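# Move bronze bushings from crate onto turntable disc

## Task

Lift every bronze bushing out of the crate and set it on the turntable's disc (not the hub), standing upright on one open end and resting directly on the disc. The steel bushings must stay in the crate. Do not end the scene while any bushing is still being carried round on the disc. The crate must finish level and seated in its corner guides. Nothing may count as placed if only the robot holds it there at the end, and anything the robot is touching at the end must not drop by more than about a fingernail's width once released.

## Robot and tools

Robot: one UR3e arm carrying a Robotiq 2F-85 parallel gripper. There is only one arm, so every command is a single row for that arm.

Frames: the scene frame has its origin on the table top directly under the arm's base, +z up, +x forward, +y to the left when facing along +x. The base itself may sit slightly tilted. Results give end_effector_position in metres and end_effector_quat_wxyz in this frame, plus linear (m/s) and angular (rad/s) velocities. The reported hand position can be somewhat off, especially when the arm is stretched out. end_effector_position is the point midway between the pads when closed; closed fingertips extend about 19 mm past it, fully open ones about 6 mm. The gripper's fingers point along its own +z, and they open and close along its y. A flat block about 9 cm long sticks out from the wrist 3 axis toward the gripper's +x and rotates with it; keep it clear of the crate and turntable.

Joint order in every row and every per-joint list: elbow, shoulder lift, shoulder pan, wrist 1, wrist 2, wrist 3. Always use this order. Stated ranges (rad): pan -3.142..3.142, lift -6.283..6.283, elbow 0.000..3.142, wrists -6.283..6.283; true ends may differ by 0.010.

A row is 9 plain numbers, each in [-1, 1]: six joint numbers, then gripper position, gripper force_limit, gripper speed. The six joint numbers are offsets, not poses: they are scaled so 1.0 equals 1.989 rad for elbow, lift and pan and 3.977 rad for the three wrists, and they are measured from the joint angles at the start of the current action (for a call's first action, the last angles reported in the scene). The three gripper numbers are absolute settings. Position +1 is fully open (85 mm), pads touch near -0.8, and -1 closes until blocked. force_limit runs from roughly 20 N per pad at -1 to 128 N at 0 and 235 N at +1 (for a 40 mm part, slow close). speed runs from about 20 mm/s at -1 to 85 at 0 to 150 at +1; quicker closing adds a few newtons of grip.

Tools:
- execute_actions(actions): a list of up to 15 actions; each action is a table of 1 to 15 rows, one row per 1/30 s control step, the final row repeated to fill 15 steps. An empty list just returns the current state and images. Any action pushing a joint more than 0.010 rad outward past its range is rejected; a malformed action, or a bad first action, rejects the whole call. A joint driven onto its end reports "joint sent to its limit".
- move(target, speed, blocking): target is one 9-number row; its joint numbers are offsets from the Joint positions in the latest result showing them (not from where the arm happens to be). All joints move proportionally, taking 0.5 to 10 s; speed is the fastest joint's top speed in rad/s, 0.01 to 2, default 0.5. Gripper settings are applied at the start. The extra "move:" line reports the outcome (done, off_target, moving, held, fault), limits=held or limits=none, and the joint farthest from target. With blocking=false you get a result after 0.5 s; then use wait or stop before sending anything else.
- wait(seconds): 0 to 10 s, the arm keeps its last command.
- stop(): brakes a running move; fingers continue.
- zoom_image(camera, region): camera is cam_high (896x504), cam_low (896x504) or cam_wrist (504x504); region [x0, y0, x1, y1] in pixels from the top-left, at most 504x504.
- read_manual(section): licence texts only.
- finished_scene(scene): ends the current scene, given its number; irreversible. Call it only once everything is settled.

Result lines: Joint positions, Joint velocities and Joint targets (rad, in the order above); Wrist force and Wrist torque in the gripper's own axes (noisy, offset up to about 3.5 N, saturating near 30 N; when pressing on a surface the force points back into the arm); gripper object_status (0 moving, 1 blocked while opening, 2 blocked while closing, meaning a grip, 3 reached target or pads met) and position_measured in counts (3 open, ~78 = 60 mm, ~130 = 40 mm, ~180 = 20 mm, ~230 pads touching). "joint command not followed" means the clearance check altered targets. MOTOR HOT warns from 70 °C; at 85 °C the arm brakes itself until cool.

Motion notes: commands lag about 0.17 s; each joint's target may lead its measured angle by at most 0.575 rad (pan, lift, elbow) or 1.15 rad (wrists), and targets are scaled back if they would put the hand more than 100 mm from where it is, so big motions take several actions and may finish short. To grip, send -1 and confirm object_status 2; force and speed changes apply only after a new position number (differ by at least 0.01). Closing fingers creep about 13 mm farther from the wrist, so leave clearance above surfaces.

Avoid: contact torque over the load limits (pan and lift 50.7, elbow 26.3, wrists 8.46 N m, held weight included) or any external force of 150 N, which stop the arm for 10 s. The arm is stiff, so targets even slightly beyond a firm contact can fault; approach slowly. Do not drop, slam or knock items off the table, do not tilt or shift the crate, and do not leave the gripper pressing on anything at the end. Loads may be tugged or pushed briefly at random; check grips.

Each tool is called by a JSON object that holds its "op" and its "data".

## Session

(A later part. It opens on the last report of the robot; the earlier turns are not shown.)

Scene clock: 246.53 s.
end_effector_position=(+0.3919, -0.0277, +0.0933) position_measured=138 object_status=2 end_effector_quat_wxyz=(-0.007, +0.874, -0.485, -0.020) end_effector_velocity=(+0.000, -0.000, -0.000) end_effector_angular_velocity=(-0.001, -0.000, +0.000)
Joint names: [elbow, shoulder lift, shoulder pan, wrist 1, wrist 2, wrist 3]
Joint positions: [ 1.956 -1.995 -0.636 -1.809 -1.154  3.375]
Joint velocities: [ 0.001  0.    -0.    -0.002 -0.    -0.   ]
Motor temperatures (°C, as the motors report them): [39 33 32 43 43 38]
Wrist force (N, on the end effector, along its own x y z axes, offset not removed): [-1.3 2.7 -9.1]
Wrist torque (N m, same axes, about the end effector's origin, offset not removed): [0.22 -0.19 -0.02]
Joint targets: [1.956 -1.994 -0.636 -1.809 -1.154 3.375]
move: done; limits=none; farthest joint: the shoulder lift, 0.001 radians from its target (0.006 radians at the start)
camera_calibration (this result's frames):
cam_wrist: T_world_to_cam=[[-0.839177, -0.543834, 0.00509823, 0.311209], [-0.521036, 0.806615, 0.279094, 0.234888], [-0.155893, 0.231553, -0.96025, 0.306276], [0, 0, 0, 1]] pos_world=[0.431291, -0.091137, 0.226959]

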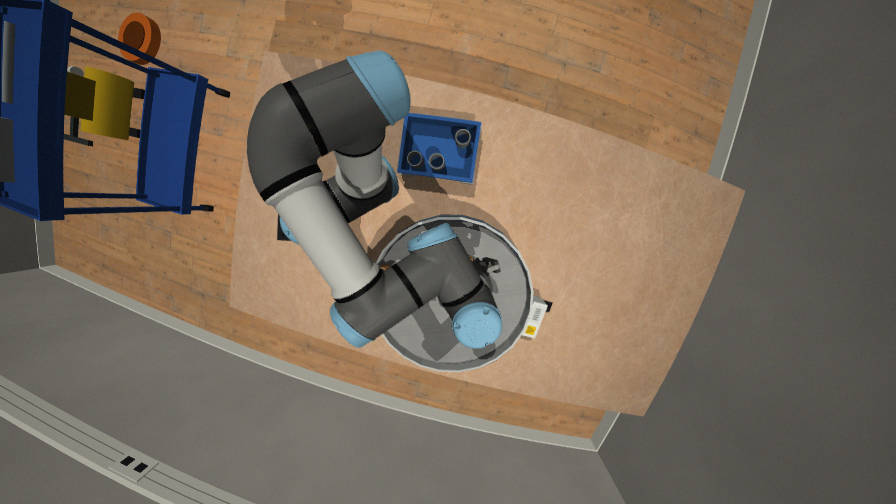

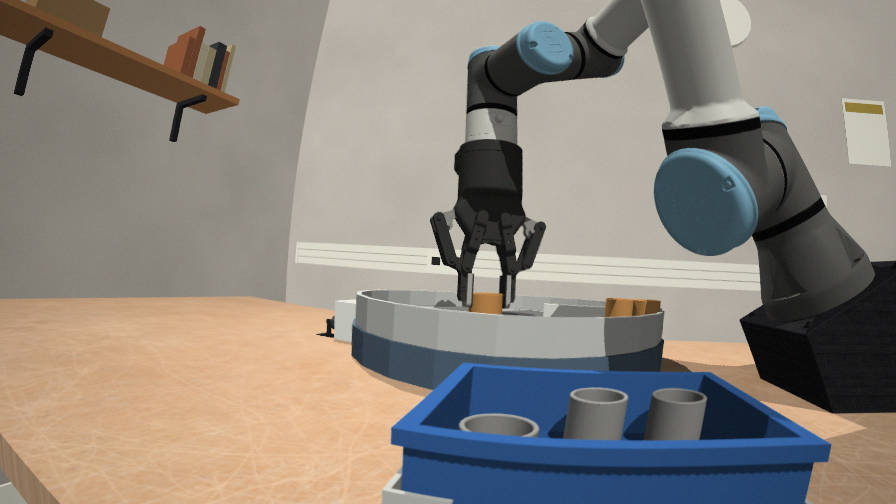

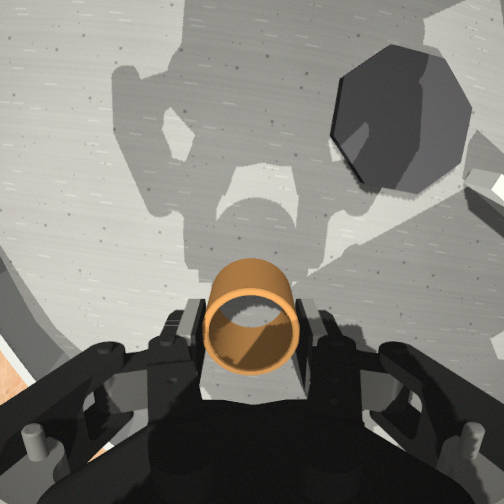

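{"op": "move", "data": {"target": [0,0,0,0,0,0,0.2,0,0]}}

{"op": "move", "data": {"target": [-0.143,-0.047,-0.085,0.115,0.009,0,0.2,0,0], "speed": 0.6}}

{"op": "move", "data": {"target": [0.078,-0.063,0.67,-0.048,-0.127,0,0.2,0,0], "speed": 1.3}}

{"op": "wait", "data": {"seconds": 10}}

Scene clock: 251.90 s.
end_effector_position=(+0.3919, -0.0277, +0.0933) position_measured=104 object_status=3 end_effector_quat_wxyz=(-0.007, +0.874, -0.485, -0.020) end_effector_velocity=(-0.000, +0.000, -0.000) end_effector_angular_velocity=(+0.001, +0.001, +0.000)
Joint names: [elbow, shoulder lift, shoulder pan, wrist 1, wrist 2, wrist 3]
Joint positions: [ 1.956 -1.995 -0.636 -1.809 -1.154  3.375]
Joint velocities: [ 0.    -0.     0.     0.001 -0.    -0.   ]
Motor temperatures (°C, as the motors report them): [39 33 32 43 43 38]
Wrist force (N, on the end effector, along its own x y z axes, offset not removed): [0.8 2.0 -0.3]
Wrist torque (N m, same axes, about the end effector's origin, offset not removed): [0.24 -0.16 0.00]
Joint targets: [1.956 -1.995 -0.636 -1.809 -1.154 3.375]
move: done; limits=none; farthest joint: the shoulder pan, 0.000 radians from its target (0.000 radians at the start)
camera_calibration (this result's frames):
cam_wrist: T_world_to_cam=[[-0.839147, -0.54388, 0.00508336, 0.311206], [-0.521083, 0.806582, 0.279102, 0.23491], [-0.155898, 0.231559, -0.960248, 0.306266], [0, 0, 0, 1]] pos_world=[0.431301, -0.0911341, 0.226946]

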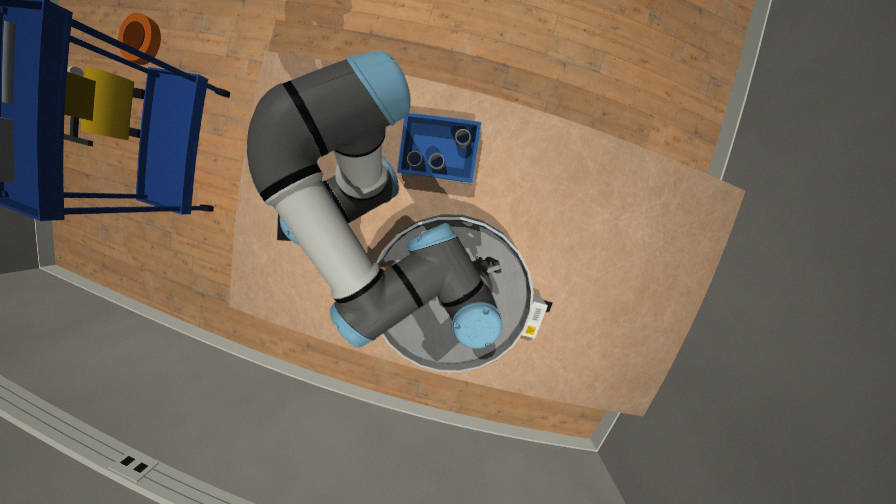

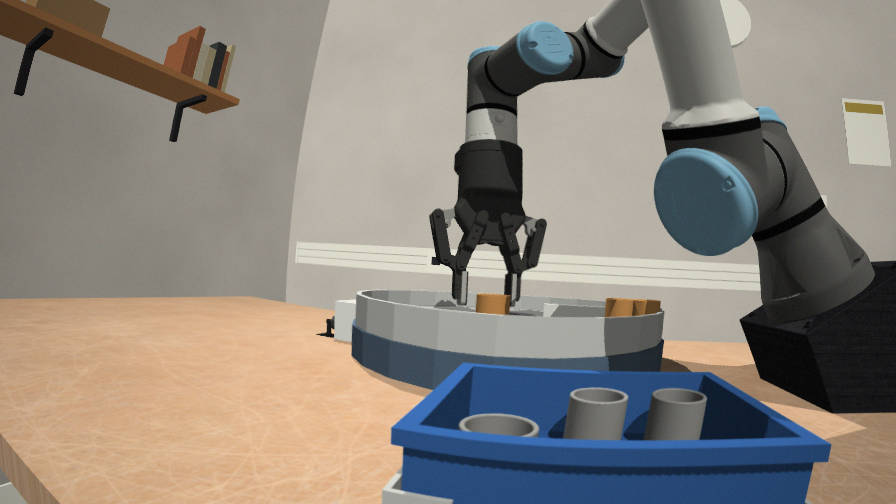

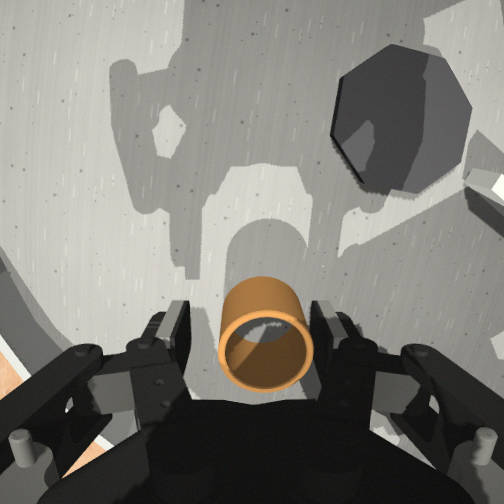

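Scene clock: 253.33 s.
end_effector_position=(+0.3926, -0.0306, +0.1627) position_measured=104 object_status=3 end_effector_quat_wxyz=(-0.003, +0.826, -0.563, -0.022) end_effector_velocity=(+0.000, +0.000, +0.000) end_effector_angular_velocity=(-0.000, +0.000, -0.000)
Joint names: [elbow, shoulder lift, shoulder pan, wrist 1, wrist 2, wrist 3]
Joint positions: [ 1.672 -2.088 -0.805 -1.352 -1.119  3.375]
Joint velocities: [-0.002 -0.    -0.     0.002  0.     0.   ]
Motor temperatures (°C, as the motors report them): [39 33 32 43 43 38]
Wrist force (N, on the end effector, along its own x y z axes, offset not removed): [0.6 1.5 0.6]
Wrist torque (N m, same axes, about the end effector's origin, offset not removed): [0.16 -0.10 0.04]
Joint targets: [1.672 -2.088 -0.805 -1.352 -1.119 3.375]
move: done; limits=none; farthest joint: the wrist 1, 0.001 radians from its target (0.458 radians at the start)
camera_calibration (this result's frames):
cam_wrist: T_world_to_cam=[[-0.923613, -0.38294, 0.017208, 0.346003], [-0.363399, 0.889001, 0.2786, 0.158891], [-0.121985, 0.251065, -0.960253, 0.360988], [0, 0, 0, 1]] pos_world=[0.421349, -0.0993878, 0.296419]

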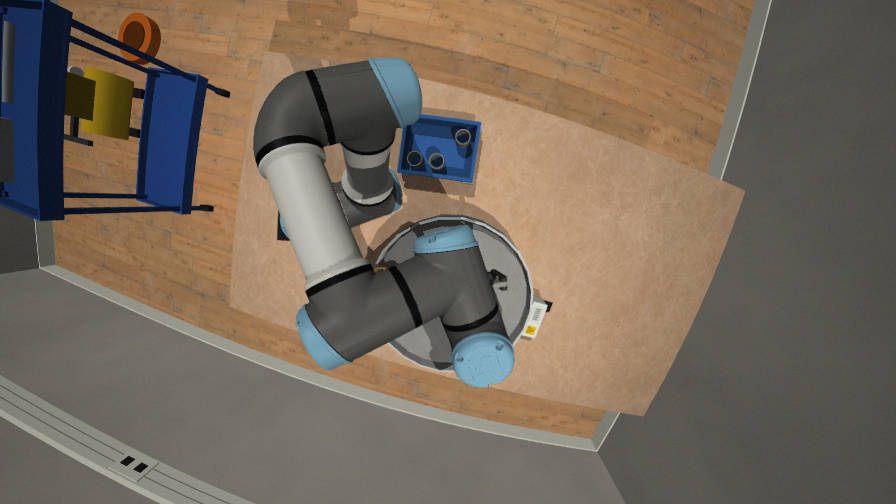

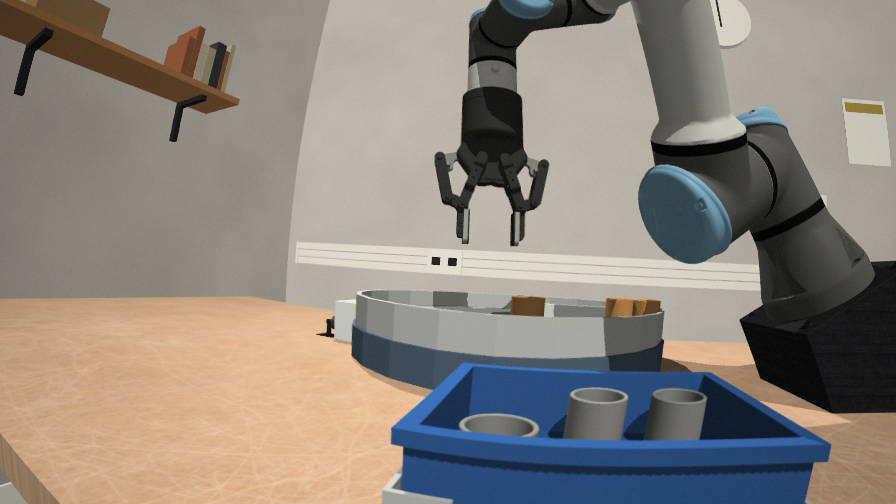

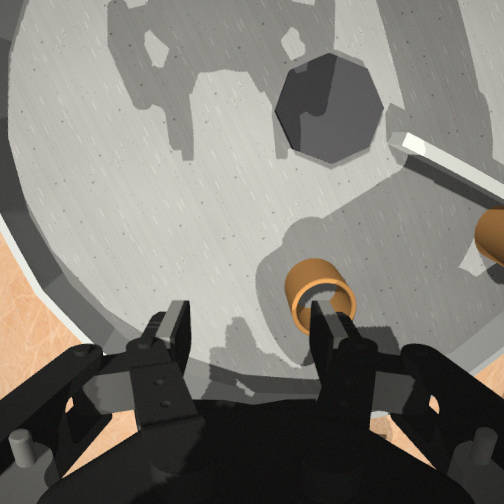

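Scene clock: 255.23 s.
end_effector_position=(+0.2524, +0.1929, +0.2010) position_measured=104 object_status=3 end_effector_quat_wxyz=(-0.006, +0.996, +0.042, -0.079) end_effector_velocity=(-0.000, +0.000, +0.000) end_effector_angular_velocity=(+0.000, -0.000, +0.002)
Joint names: [elbow, shoulder lift, shoulder pan, wrist 1, wrist 2, wrist 3]
Joint positions: [ 1.827 -2.213  0.528 -1.543 -1.624  3.375]
Joint velocities: [-0.    -0.     0.001 -0.    -0.001 -0.   ]
Motor temperatures (°C, as the motors report them): [39 33 32 43 43 38]
Wrist force (N, on the end effector, along its own x y z axes, offset not removed): [0.6 1.6 0.4]
Wrist torque (N m, same axes, about the end effector's origin, offset not removed): [0.21 -0.13 -0.01]
Joint targets: [1.827 -2.213 0.528 -1.543 -1.624 3.375]
move: done; limits=none; farthest joint: the shoulder pan, 0.000 radians from its target (1.332 radians at the start)
camera_calibration (this result's frames):
cam_wrist: T_world_to_cam=[[0.0993508, -0.99476, -0.0241382, 0.169568], [-0.915785, -0.100897, 0.38879, 0.206823], [-0.389188, -0.0165212, -0.92101, 0.435726], [0, 0, 0, 1]] pos_world=[0.342138, 0.196746, 0.324991]

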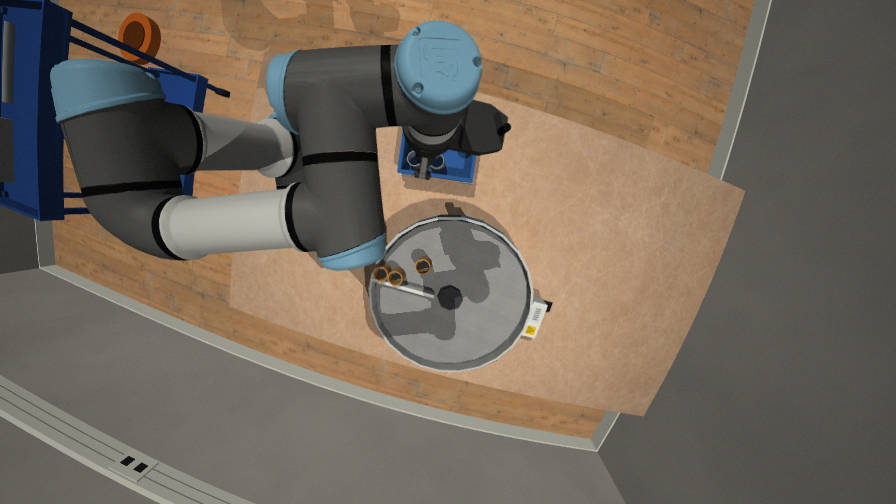

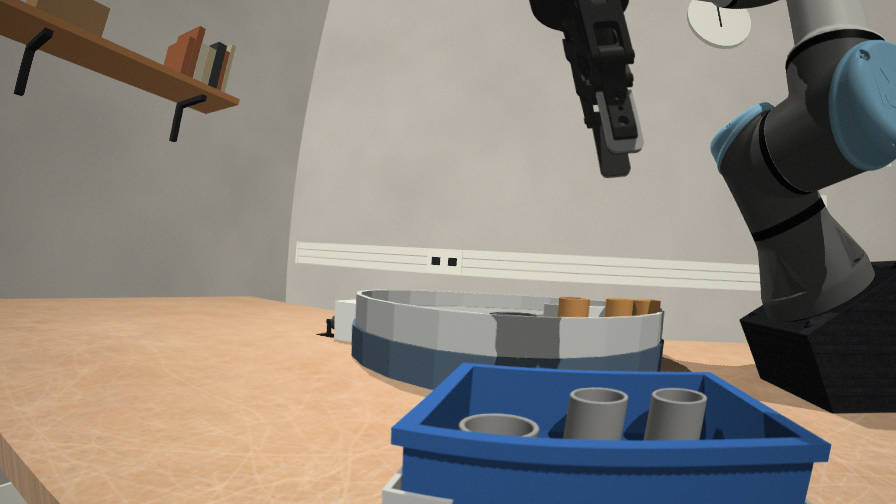

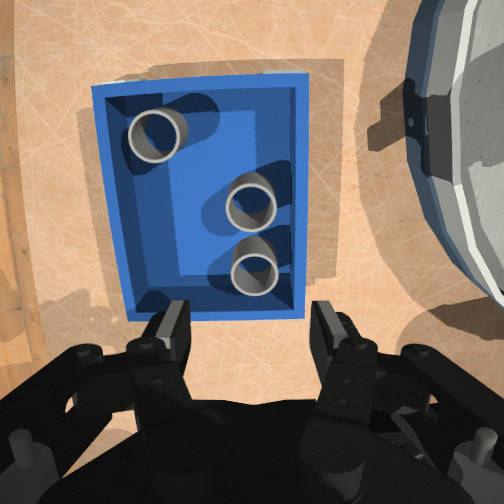

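Scene clock: 265.23 s.
end_effector_position=(+0.2524, +0.1929, +0.2011) position_measured=104 object_status=3 end_effector_quat_wxyz=(-0.006, +0.996, +0.042, -0.079) end_effector_velocity=(-0.000, -0.000, -0.000) end_effector_angular_velocity=(-0.000, +0.000, +0.000)
Joint names: [elbow, shoulder lift, shoulder pan, wrist 1, wrist 2, wrist 3]
Joint positions: [ 1.827 -2.213  0.528 -1.543 -1.624  3.375]
Joint velocities: [ 0.001 -0.     0.    -0.    -0.    -0.   ]
Motor temperatures (°C, as the motors report them): [39 33 32 43 43 38]
Wrist force (N, on the end effector, along its own x y z axes, offset not removed): [0.8 1.9 -0.4]
Wrist torque (N m, same axes, about the end effector's origin, offset not removed): [0.27 -0.15 0.01]
Joint targets: [1.827 -2.213 0.528 -1.543 -1.624 3.375]
wait: 10.00 s; at rest by 0.17 s
camera_calibration (this result's frames):
cam_wrist: T_world_to_cam=[[0.0995355, -0.99474, -0.0241785, 0.169548], [-0.91578, -0.101084, 0.388752, 0.206837], [-0.389152, -0.0165525, -0.921025, 0.435731], [0, 0, 0, 1]] pos_world=[0.342107, 0.196776, 0.325011]

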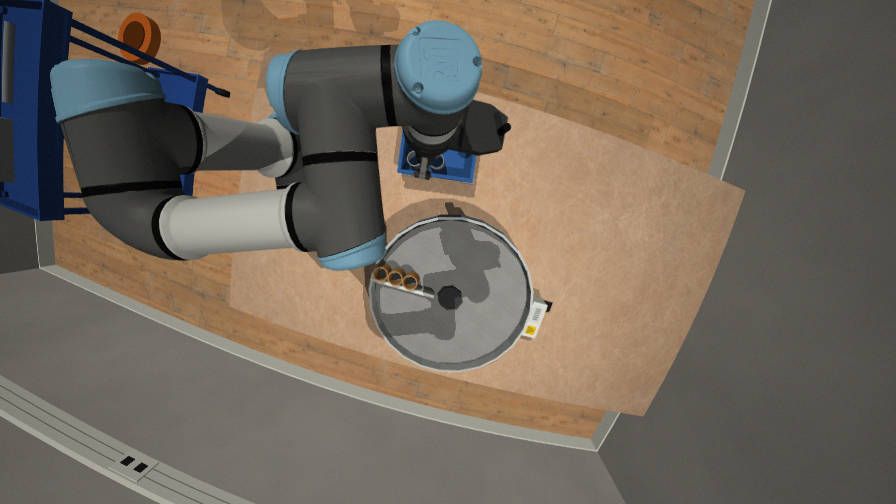

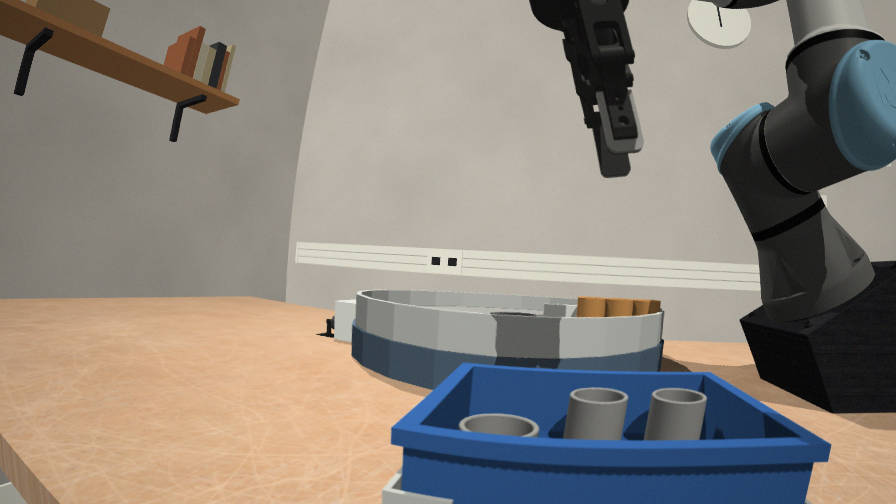

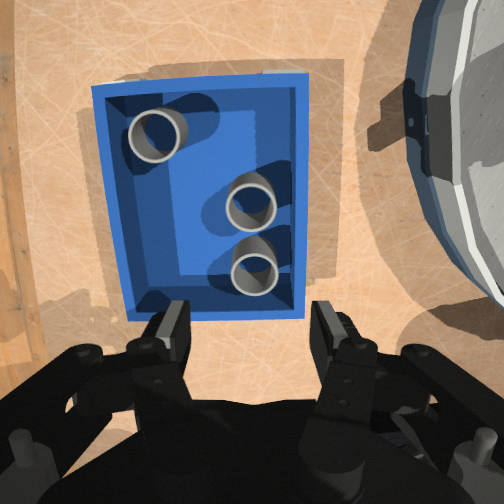

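{"op": "wait", "data": {"seconds": 3}}

Scene clock: 269.20 s.
end_effector_position=(+0.2524, +0.1929, +0.2011) position_measured=104 object_status=3 end_effector_quat_wxyz=(-0.006, +0.996, +0.042, -0.079) end_effector_velocity=(+0.000, +0.000, +0.000) end_effector_angular_velocity=(+0.000, -0.001, +0.000)
Joint names: [elbow, shoulder lift, shoulder pan, wrist 1, wrist 2, wrist 3]
Joint positions: [ 1.827 -2.213  0.528 -1.543 -1.624  3.375]
Joint velocities: [-0. -0.  0. -0. -0. -0.]
Motor temperatures (°C, as the motors report them): [39 33 32 43 43 38]
Wrist force (N, on the end effector, along its own x y z axes, offset not removed): [1.0 2.4 0.0]
Wrist torque (N m, same axes, about the end effector's origin, offset not removed): [0.37 -0.21 0.01]
Joint targets: [1.827 -2.213 0.528 -1.543 -1.624 3.375]
wait: 3.00 s; at rest from the start
camera_calibration (this result's frames):
cam_wrist: T_world_to_cam=[[0.0995355, -0.99474, -0.0241784, 0.169548], [-0.91578, -0.101084, 0.388752, 0.206837], [-0.389151, -0.0165525, -0.921025, 0.435731], [0, 0, 0, 1]] pos_world=[0.342107, 0.196776, 0.325011]

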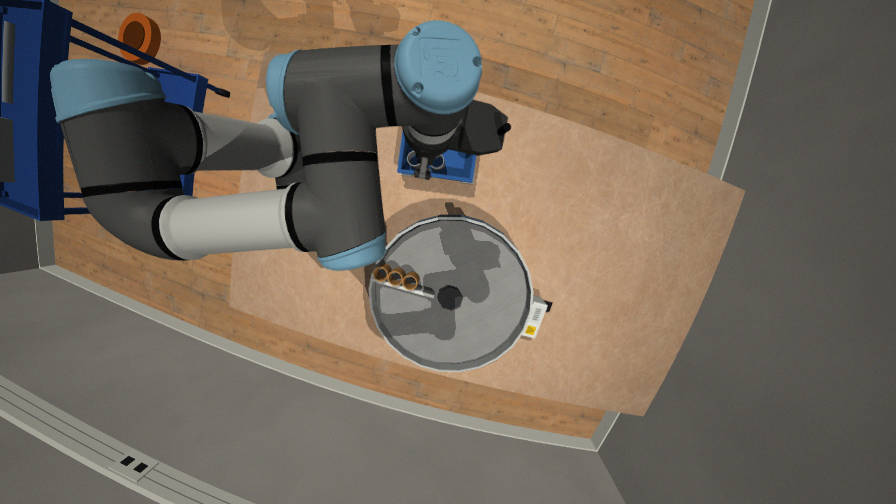

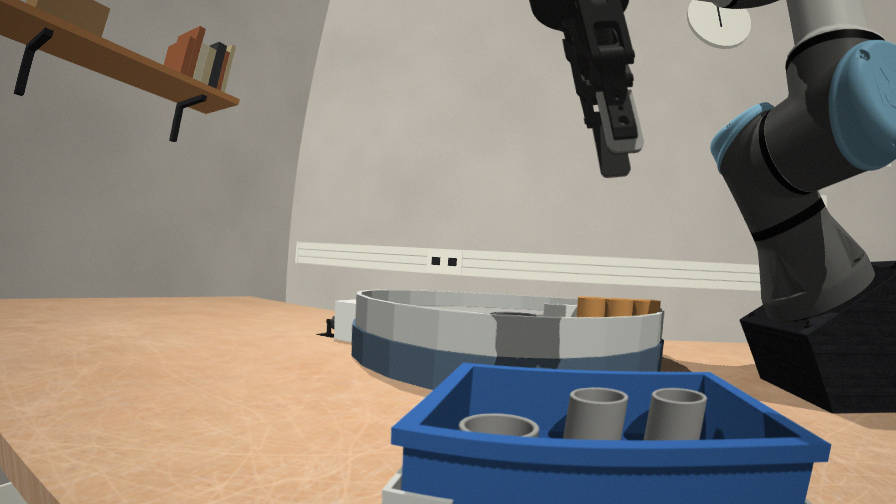

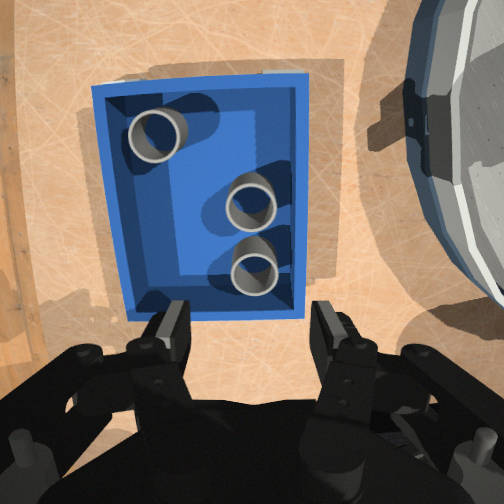

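{"op": "finished_scene", "data": {"scene": 2}}

The scene is finished: the task was done.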